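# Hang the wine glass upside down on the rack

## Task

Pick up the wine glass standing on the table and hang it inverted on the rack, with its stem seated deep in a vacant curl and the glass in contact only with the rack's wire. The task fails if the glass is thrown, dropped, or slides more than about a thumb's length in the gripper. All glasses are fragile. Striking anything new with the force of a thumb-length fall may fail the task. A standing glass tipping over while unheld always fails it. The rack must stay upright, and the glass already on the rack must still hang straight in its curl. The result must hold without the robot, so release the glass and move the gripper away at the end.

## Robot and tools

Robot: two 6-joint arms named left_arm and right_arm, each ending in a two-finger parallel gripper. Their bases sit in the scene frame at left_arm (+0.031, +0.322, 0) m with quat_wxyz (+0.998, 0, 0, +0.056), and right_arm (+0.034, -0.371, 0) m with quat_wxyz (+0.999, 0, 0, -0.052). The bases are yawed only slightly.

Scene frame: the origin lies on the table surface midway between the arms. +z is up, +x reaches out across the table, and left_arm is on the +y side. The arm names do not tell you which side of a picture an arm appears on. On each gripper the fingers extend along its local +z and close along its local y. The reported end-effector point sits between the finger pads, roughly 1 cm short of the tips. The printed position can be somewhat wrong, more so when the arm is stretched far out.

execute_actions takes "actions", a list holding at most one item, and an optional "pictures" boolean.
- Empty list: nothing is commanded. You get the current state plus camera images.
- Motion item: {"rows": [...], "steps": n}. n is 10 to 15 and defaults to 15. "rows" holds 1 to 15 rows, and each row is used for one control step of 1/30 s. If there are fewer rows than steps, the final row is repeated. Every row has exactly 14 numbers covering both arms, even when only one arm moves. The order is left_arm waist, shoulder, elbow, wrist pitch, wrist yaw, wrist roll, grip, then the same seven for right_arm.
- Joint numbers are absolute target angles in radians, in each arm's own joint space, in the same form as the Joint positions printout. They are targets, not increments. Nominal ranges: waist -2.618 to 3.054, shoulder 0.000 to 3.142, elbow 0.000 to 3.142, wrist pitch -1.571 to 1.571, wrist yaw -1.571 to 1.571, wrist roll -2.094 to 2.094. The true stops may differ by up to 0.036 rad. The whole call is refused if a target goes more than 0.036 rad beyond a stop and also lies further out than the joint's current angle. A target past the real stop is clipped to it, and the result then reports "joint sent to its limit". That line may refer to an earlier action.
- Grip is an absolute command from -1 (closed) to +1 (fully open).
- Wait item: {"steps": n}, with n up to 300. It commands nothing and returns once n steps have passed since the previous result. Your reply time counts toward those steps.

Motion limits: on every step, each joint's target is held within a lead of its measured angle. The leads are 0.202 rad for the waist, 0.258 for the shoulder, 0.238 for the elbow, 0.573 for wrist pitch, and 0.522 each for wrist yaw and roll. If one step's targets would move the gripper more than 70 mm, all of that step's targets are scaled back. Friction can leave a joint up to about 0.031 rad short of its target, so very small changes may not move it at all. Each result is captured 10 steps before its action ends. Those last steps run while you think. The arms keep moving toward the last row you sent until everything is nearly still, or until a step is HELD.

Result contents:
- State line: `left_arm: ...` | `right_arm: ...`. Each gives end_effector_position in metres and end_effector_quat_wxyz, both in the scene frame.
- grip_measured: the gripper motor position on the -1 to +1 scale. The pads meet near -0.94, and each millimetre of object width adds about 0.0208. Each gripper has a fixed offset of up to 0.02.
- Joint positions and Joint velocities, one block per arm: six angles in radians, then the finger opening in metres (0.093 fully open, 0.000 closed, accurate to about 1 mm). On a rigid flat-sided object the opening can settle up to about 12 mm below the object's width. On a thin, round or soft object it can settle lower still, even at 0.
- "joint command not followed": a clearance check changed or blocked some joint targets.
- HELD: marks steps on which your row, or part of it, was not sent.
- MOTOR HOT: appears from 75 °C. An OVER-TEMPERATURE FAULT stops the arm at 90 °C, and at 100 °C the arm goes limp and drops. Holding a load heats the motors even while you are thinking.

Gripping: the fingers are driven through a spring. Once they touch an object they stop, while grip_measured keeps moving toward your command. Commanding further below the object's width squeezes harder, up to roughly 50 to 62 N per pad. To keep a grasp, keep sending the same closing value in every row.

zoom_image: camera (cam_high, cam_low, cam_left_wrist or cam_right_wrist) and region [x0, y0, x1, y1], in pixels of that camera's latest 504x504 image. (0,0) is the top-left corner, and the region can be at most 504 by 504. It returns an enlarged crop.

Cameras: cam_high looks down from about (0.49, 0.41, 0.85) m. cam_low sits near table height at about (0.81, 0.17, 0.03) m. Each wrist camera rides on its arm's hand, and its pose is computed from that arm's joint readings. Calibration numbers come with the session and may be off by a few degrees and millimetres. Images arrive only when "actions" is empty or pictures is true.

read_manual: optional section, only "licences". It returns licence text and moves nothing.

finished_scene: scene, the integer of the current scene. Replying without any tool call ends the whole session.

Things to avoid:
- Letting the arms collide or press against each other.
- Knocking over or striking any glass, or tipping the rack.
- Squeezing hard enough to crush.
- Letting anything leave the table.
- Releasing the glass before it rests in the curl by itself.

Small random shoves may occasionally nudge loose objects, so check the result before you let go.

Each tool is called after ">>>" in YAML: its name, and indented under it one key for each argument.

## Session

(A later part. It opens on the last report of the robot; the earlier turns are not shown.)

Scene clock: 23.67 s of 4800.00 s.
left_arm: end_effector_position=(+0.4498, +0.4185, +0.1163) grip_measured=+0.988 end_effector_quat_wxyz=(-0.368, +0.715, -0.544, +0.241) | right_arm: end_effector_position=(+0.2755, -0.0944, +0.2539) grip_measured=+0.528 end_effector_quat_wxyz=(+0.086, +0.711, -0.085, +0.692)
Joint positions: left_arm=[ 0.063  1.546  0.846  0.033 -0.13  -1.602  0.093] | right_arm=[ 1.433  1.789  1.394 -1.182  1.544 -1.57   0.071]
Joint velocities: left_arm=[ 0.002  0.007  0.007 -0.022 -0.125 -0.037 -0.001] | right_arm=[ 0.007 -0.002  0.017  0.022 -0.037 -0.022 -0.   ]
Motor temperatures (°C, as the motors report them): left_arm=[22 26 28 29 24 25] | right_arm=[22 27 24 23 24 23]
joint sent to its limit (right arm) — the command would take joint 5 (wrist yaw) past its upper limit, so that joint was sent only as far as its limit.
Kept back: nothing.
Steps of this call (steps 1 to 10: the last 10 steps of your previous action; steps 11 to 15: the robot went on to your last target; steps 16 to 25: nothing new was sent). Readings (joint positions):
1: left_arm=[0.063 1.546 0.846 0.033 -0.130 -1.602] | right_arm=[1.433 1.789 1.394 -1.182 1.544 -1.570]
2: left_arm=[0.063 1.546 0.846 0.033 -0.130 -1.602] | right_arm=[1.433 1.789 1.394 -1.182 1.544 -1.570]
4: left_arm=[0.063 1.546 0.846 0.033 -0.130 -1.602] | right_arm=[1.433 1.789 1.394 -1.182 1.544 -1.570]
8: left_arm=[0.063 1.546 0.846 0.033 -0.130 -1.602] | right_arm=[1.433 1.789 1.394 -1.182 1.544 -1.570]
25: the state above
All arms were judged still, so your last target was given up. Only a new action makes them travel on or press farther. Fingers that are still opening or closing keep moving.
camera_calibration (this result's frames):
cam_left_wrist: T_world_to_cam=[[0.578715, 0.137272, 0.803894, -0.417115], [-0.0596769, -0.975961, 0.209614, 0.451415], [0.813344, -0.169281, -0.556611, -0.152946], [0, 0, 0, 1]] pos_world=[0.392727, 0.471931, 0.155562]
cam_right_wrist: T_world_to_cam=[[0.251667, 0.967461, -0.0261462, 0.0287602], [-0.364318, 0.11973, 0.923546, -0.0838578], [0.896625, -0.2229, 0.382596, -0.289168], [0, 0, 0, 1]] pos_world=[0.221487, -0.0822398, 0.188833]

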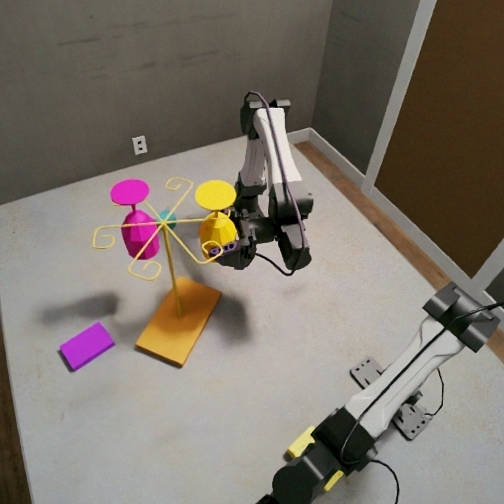

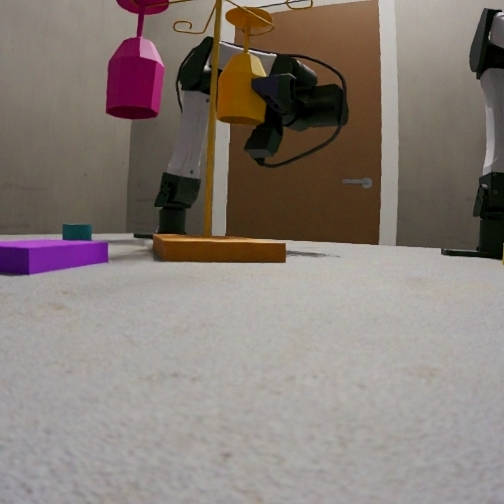

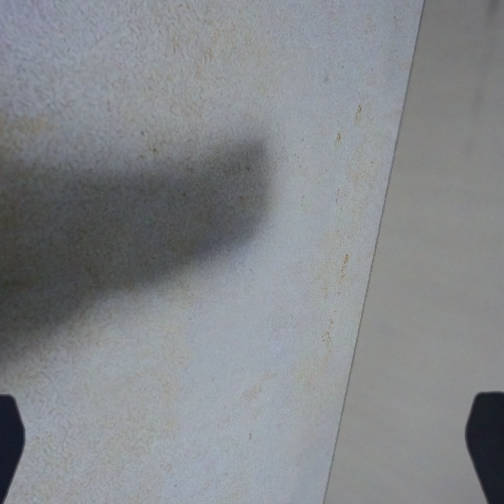

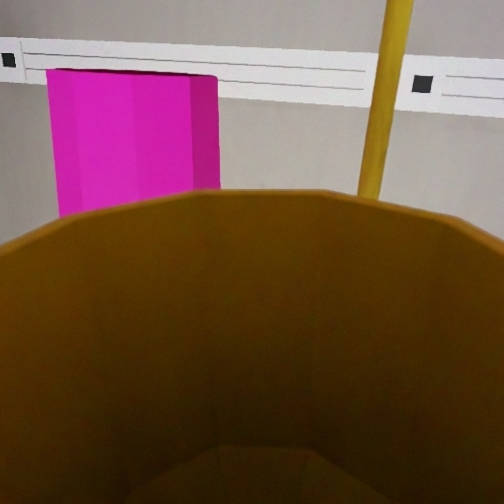

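>>> execute_actions:
  actions:
    - {"rows":[[0.063,1.546,0.846,0.033,-0.13,-1.602,1,1.43,1.825,1.36,-1.11,1.57,-1.57,0.1]]}

>>> execute_actions:
  actions:
    - {"rows":[[0.063,1.546,0.846,0.033,-0.13,-1.602,1,1.43,1.825,1.36,-1.11,1.57,-1.57,1]]}

>>> execute_actions:
  actions:
    - {"rows":[[0.063,1.546,0.846,0.033,-0.13,-1.602,1,1.43,1.85,1.295,-1.02,1.57,-1.57,1]]}

>>> execute_actions:
  actions:
    - {"rows":[[0.063,1.546,0.846,0.033,-0.13,-1.602,1,1.43,1.88,1.23,-0.925,1.57,-1.57,1]]}

>>> execute_actions:
  actions:
    - {"rows":[[0.063,1.546,0.846,0.033,-0.13,-1.602,1,1.43,1.966,1.135,-0.74,1.57,-1.57,1]]}

>>> execute_actions:
  actions:
    - {"rows":[[0.063,1.546,0.846,0.033,-0.13,-1.602,1,1.9,1.966,1.135,-0.74,1.57,-1.57,1]]}

>>> execute_actions:
  actions:
    - {"steps":30}
  pictures: true

Scene clock: 24.43 s of 4800.00 s.
left_arm: end_effector_position=(+0.4498, +0.4185, +0.1163) grip_measured=+0.988 end_effector_quat_wxyz=(-0.368, +0.715, -0.544, +0.241) | right_arm: end_effector_position=(+0.2764, -0.0907, +0.2430) grip_measured=+0.528 end_effector_quat_wxyz=(+0.086, +0.711, -0.085, +0.693)
Joint positions: left_arm=[ 0.063  1.546  0.846  0.033 -0.13  -1.602  0.093] | right_arm=[ 1.433  1.81   1.376 -1.142  1.545 -1.57   0.071]
Joint velocities: left_arm=[ 0.007 -0.012  0.002 -0.095  0.051  0.007  0.001] | right_arm=[-0.002  0.139 -0.081  0.198  0.051  0.022  0.001]
Motor temperatures (°C, as the motors report them): left_arm=[22 26 28 29 24 25] | right_arm=[22 27 24 23 24 23]
joint sent to its limit (right arm) — the command would take joint 5 (wrist yaw) past its upper limit, so that joint was sent only as far as its limit.
Steps of this call (steps 1 to 18: nothing new was sent; steps 19 to 23: the first 5 steps of this action). Readings (joint positions):
19: left_arm=[0.063 1.546 0.846 0.033 -0.130 -1.602] | right_arm=[1.433 1.790 1.391 -1.173 1.545 -1.570]
20: left_arm=[0.063 1.546 0.846 0.033 -0.130 -1.602] | right_arm=[1.433 1.793 1.387 -1.162 1.545 -1.570]
22: left_arm=[0.063 1.546 0.846 0.033 -0.130 -1.602] | right_arm=[1.433 1.805 1.379 -1.147 1.545 -1.570]
23: the state above

Scene clock: 24.93 s of 4800.00 s.
left_arm: end_effector_position=(+0.4498, +0.4185, +0.1163) grip_measured=+0.988 end_effector_quat_wxyz=(-0.368, +0.715, -0.544, +0.241) | right_arm: end_effector_position=(+0.2769, -0.0888, +0.2397) grip_measured=+1.000 end_effector_quat_wxyz=(+0.083, +0.710, -0.087, +0.694)
Joint positions: left_arm=[ 0.063  1.546  0.846  0.033 -0.13  -1.602  0.093] | right_arm=[ 1.433  1.818  1.371 -1.122  1.547 -1.57   0.093]
Joint velocities: left_arm=[-0.027  0.002  0.007  0.022 -0.037  0.051  0.   ] | right_arm=[-0.012  0.002 -0.017 -0.022 -0.051 -0.037  0.   ]
Motor temperatures (°C, as the motors report them): left_arm=[22 26 28 29 24 25] | right_arm=[22 27 24 23 24 23]
joint sent to its limit (right arm) — the command would take joint 5 (wrist yaw) past its upper limit, so that joint was sent only as far as its limit.
Steps of this call (steps 1 to 10: the last 10 steps of your previous action; steps 11 to 15: the first 5 steps of this action). Readings (joint positions):
11: left_arm=[0.063 1.546 0.846 0.033 -0.130 -1.602] | right_arm=[1.433 1.818 1.371 -1.124 1.545 -1.570]
12: left_arm=[0.063 1.546 0.846 0.033 -0.130 -1.602] | right_arm=[1.433 1.818 1.371 -1.123 1.546 -1.570]
14: left_arm=[0.063 1.546 0.846 0.033 -0.130 -1.602] | right_arm=[1.433 1.818 1.371 -1.122 1.547 -1.570]
15: the state above

Scene clock: 25.43 s of 4800.00 s.
left_arm: end_effector_position=(+0.4498, +0.4185, +0.1163) grip_measured=+0.988 end_effector_quat_wxyz=(-0.368, +0.715, -0.544, +0.241) | right_arm: end_effector_position=(+0.2766, -0.0902, +0.2207) grip_measured=+1.000 end_effector_quat_wxyz=(+0.090, +0.709, -0.081, +0.695)
Joint positions: left_arm=[ 0.063  1.546  0.846  0.033 -0.13  -1.602  0.093] | right_arm=[ 1.433  1.836  1.312 -1.063  1.553 -1.57   0.093]
Joint velocities: left_arm=[-0.007 -0.012 -0.017 -0.022 -0.007  0.022 -0.001] | right_arm=[ 0.007  0.144 -0.164  0.227  0.037 -0.081  0.   ]
Motor temperatures (°C, as the motors report them): left_arm=[22 26 28 29 24 25] | right_arm=[22 27 24 23 24 23]
joint sent to its limit (right arm) — the command would take joint 5 (wrist yaw) past its upper limit, so that joint was sent only as far as its limit.
Steps of this call (steps 1 to 10: the last 10 steps of your previous action; steps 11 to 15: the first 5 steps of this action). Readings (joint positions):
11: left_arm=[0.063 1.546 0.846 0.033 -0.130 -1.602] | right_arm=[1.433 1.819 1.361 -1.105 1.551 -1.570]
12: left_arm=[0.063 1.546 0.846 0.033 -0.130 -1.602] | right_arm=[1.433 1.819 1.346 -1.088 1.553 -1.570]
14: left_arm=[0.063 1.546 0.846 0.033 -0.130 -1.602] | right_arm=[1.433 1.830 1.320 -1.069 1.553 -1.570]
15: the state above

Scene clock: 25.93 s of 4800.00 s.
left_arm: end_effector_position=(+0.4498, +0.4185, +0.1163) grip_measured=+0.988 end_effector_quat_wxyz=(-0.368, +0.715, -0.544, +0.241) | right_arm: end_effector_position=(+0.2765, -0.0906, +0.1972) grip_measured=+1.000 end_effector_quat_wxyz=(+0.090, +0.707, -0.080, +0.697)
Joint positions: left_arm=[ 0.063  1.546  0.846  0.033 -0.13  -1.602  0.093] | right_arm=[ 1.433  1.865  1.248 -0.971  1.558 -1.57   0.093]
Joint velocities: left_arm=[ 0.017  0.002  0.022 -0.051 -0.022  0.007  0.   ] | right_arm=[ 0.002  0.203 -0.183  0.212  0.007 -0.037  0.   ]
Motor temperatures (°C, as the motors report them): left_arm=[22 26 28 29 24 25] | right_arm=[22 27 24 23 24 23]
joint sent to its limit (right arm) — the command would take joint 5 (wrist yaw) past its upper limit, so that joint was sent only as far as its limit.
Steps of this call (steps 1 to 10: the last 10 steps of your previous action; steps 11 to 15: the first 5 steps of this action). Readings (joint positions):
11: left_arm=[0.063 1.546 0.846 0.033 -0.130 -1.602] | right_arm=[1.433 1.844 1.296 -1.017 1.556 -1.570]
12: left_arm=[0.063 1.546 0.846 0.033 -0.130 -1.602] | right_arm=[1.433 1.845 1.281 -0.998 1.558 -1.570]
14: left_arm=[0.063 1.546 0.846 0.033 -0.130 -1.602] | right_arm=[1.433 1.858 1.256 -0.977 1.558 -1.570]
15: the state above

Scene clock: 26.43 s of 4800.00 s.
left_arm: end_effector_position=(+0.4498, +0.4185, +0.1163) grip_measured=+0.988 end_effector_quat_wxyz=(-0.368, +0.715, -0.544, +0.241) | right_arm: end_effector_position=(+0.2764, -0.0908, +0.1504) grip_measured=+1.000 end_effector_quat_wxyz=(+0.096, +0.708, -0.074, +0.695)
Joint positions: left_arm=[ 0.063  1.546  0.846  0.033 -0.13  -1.602  0.093] | right_arm=[ 1.433  1.948  1.157 -0.813  1.556 -1.57   0.093]
Joint velocities: left_arm=[ 0.002 -0.002 -0.007  0.007 -0.051 -0.022 -0.   ] | right_arm=[ 0.002  0.501 -0.344  0.3   -0.066 -0.022  0.   ]
Motor temperatures (°C, as the motors report them): left_arm=[22 26 28 29 24 25] | right_arm=[22 27 24 23 24 23]
joint sent to its limit (right arm) — the command would take joint 5 (wrist yaw) past its upper limit, so that joint was sent only as far as its limit.
Steps of this call (steps 1 to 10: the last 10 steps of your previous action; steps 11 to 15: the first 5 steps of this action). Readings (joint positions):
11: left_arm=[0.063 1.546 0.846 0.033 -0.130 -1.602] | right_arm=[1.433 1.878 1.227 -0.908 1.558 -1.570]
12: left_arm=[0.063 1.546 0.846 0.033 -0.130 -1.602] | right_arm=[1.433 1.888 1.207 -0.871 1.558 -1.570]
14: left_arm=[0.063 1.546 0.846 0.033 -0.130 -1.602] | right_arm=[1.433 1.929 1.170 -0.826 1.558 -1.570]
15: the state above

Scene clock: 26.93 s of 4800.00 s.
left_arm: end_effector_position=(+0.4498, +0.4185, +0.1163) grip_measured=+0.988 end_effector_quat_wxyz=(-0.368, +0.715, -0.544, +0.241) | right_arm: end_effector_position=(+0.1904, -0.0330, +0.1390) grip_measured=+1.000 end_effector_quat_wxyz=(-0.010, +0.713, +0.016, +0.701)
Joint positions: left_arm=[ 0.063  1.546  0.846  0.033 -0.13  -1.602  0.093] | right_arm=[ 1.71   1.972  1.139 -0.747  1.554 -1.57   0.093]
Joint velocities: left_arm=[-0.007  0.012 -0.012 -0.022  0.007 -0.007  0.   ] | right_arm=[ 2.098 -0.002 -0.017  0.066  0.051  0.066  0.   ]
Motor temperatures (°C, as the motors report them): left_arm=[22 26 28 29 24 25] | right_arm=[22 27 24 23 24 23]
joint sent to its limit (right arm) — the command would take joint 5 (wrist yaw) past its upper limit, so that joint was sent only as far as its limit.
Steps of this call (steps 1 to 10: the last 10 steps of your previous action; steps 11 to 15: the first 5 steps of this action). Readings (joint positions):
11: left_arm=[0.063 1.546 0.846 0.033 -0.130 -1.602] | right_arm=[1.454 1.972 1.139 -0.759 1.554 -1.570]
12: left_arm=[0.063 1.546 0.846 0.033 -0.130 -1.602] | right_arm=[1.499 1.972 1.139 -0.758 1.554 -1.570]
14: left_arm=[0.063 1.546 0.846 0.033 -0.130 -1.602] | right_arm=[1.636 1.972 1.139 -0.751 1.554 -1.570]
15: the state above

Scene clock: 27.93 s of 4800.00 s.
left_arm: end_effector_position=(+0.4498, +0.4185, +0.1163) grip_measured=+0.988 end_effector_quat_wxyz=(-0.368, +0.715, -0.544, +0.241) | right_arm: end_effector_position=(+0.1224, -0.0086, +0.1390) grip_measured=+1.000 end_effector_quat_wxyz=(-0.081, +0.708, +0.081, +0.696)
Joint positions: left_arm=[ 0.063  1.546  0.846  0.033 -0.13  -1.602  0.093] | right_arm=[ 1.904  1.972  1.139 -0.739  1.554 -1.57   0.093]
Joint velocities: left_arm=[-0.002 -0.007 -0.012  0.007 -0.037  0.051  0.001] | right_arm=[-0.012  0.012  0.007  0.007  0.022  0.051  0.   ]
Motor temperatures (°C, as the motors report them): left_arm=[22 26 28 29 24 25] | right_arm=[22 27 24 23 24 23]
joint sent to its limit (right arm) — the command would take joint 5 (wrist yaw) past its upper limit, so that joint was sent only as far as its limit.
Kept back: nothing.
Steps of this call (steps 1 to 10: the last 10 steps of your previous action; steps 11 to 30: the robot went on to your last target). Readings (joint positions):
1: left_arm=[0.063 1.546 0.846 0.033 -0.130 -1.602] | right_arm=[1.785 1.972 1.139 -0.744 1.554 -1.570]
2: left_arm=[0.063 1.546 0.846 0.033 -0.130 -1.602] | right_arm=[1.850 1.972 1.139 -0.741 1.554 -1.570]
4: left_arm=[0.063 1.546 0.846 0.033 -0.130 -1.602] | right_arm=[1.925 1.972 1.139 -0.739 1.554 -1.570]
8: left_arm=[0.063 1.546 0.846 0.033 -0.130 -1.602] | right_arm=[1.916 1.972 1.139 -0.739 1.554 -1.570]
30: the state above
All arms were judged still, so your last target was given up. Only a new action makes them travel on or press farther. Fingers that are still opening or closing keep moving.
camera_calibration (this result's frames):
cam_left_wrist: T_world_to_cam=[[0.578715, 0.137272, 0.803894, -0.417115], [-0.0596769, -0.975961, 0.209614, 0.451415], [0.813344, -0.169281, -0.556611, -0.152946], [0, 0, 0, 1]] pos_world=[0.392727, 0.471931, 0.155562]
cam_right_wrist: T_world_to_cam=[[-0.214722, 0.976456, -0.0206827, 0.0377031], [-0.38641, -0.0654843, 0.92, -0.042154], [0.896985, 0.205536, 0.391373, -0.0864077], [0, 0, 0, 1]] pos_world=[0.0693133, -0.021816, 0.0733792]

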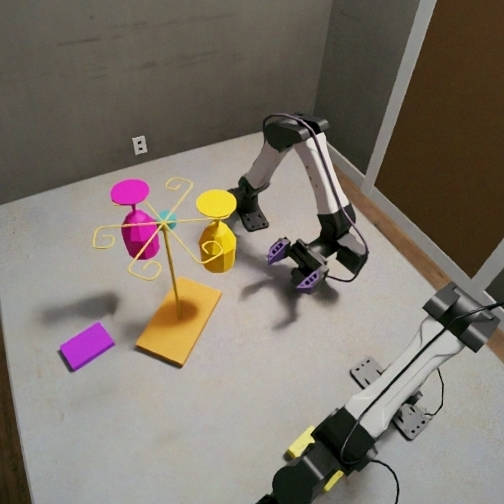

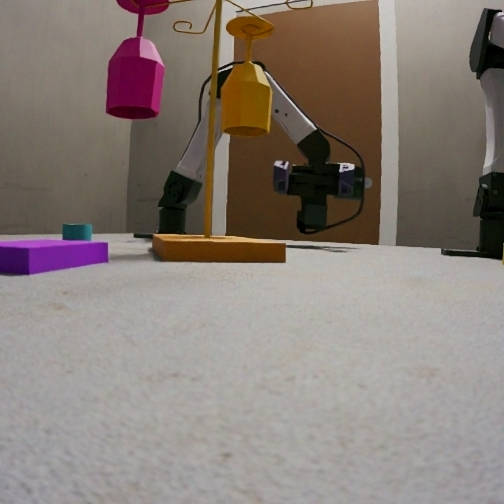

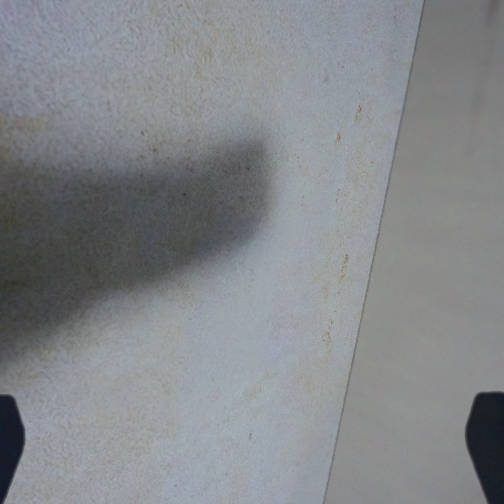

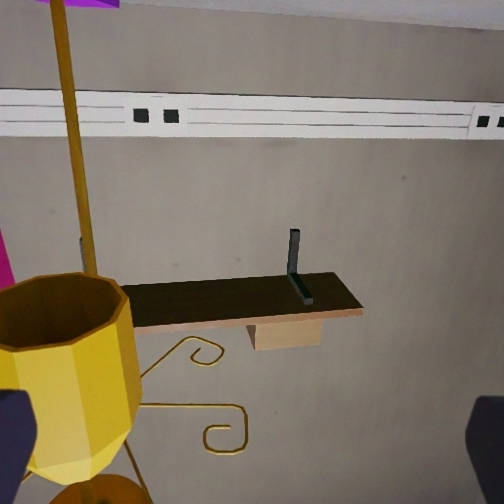

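>>> finished_scene:
  scene: 2

The scene is finished: the task was done.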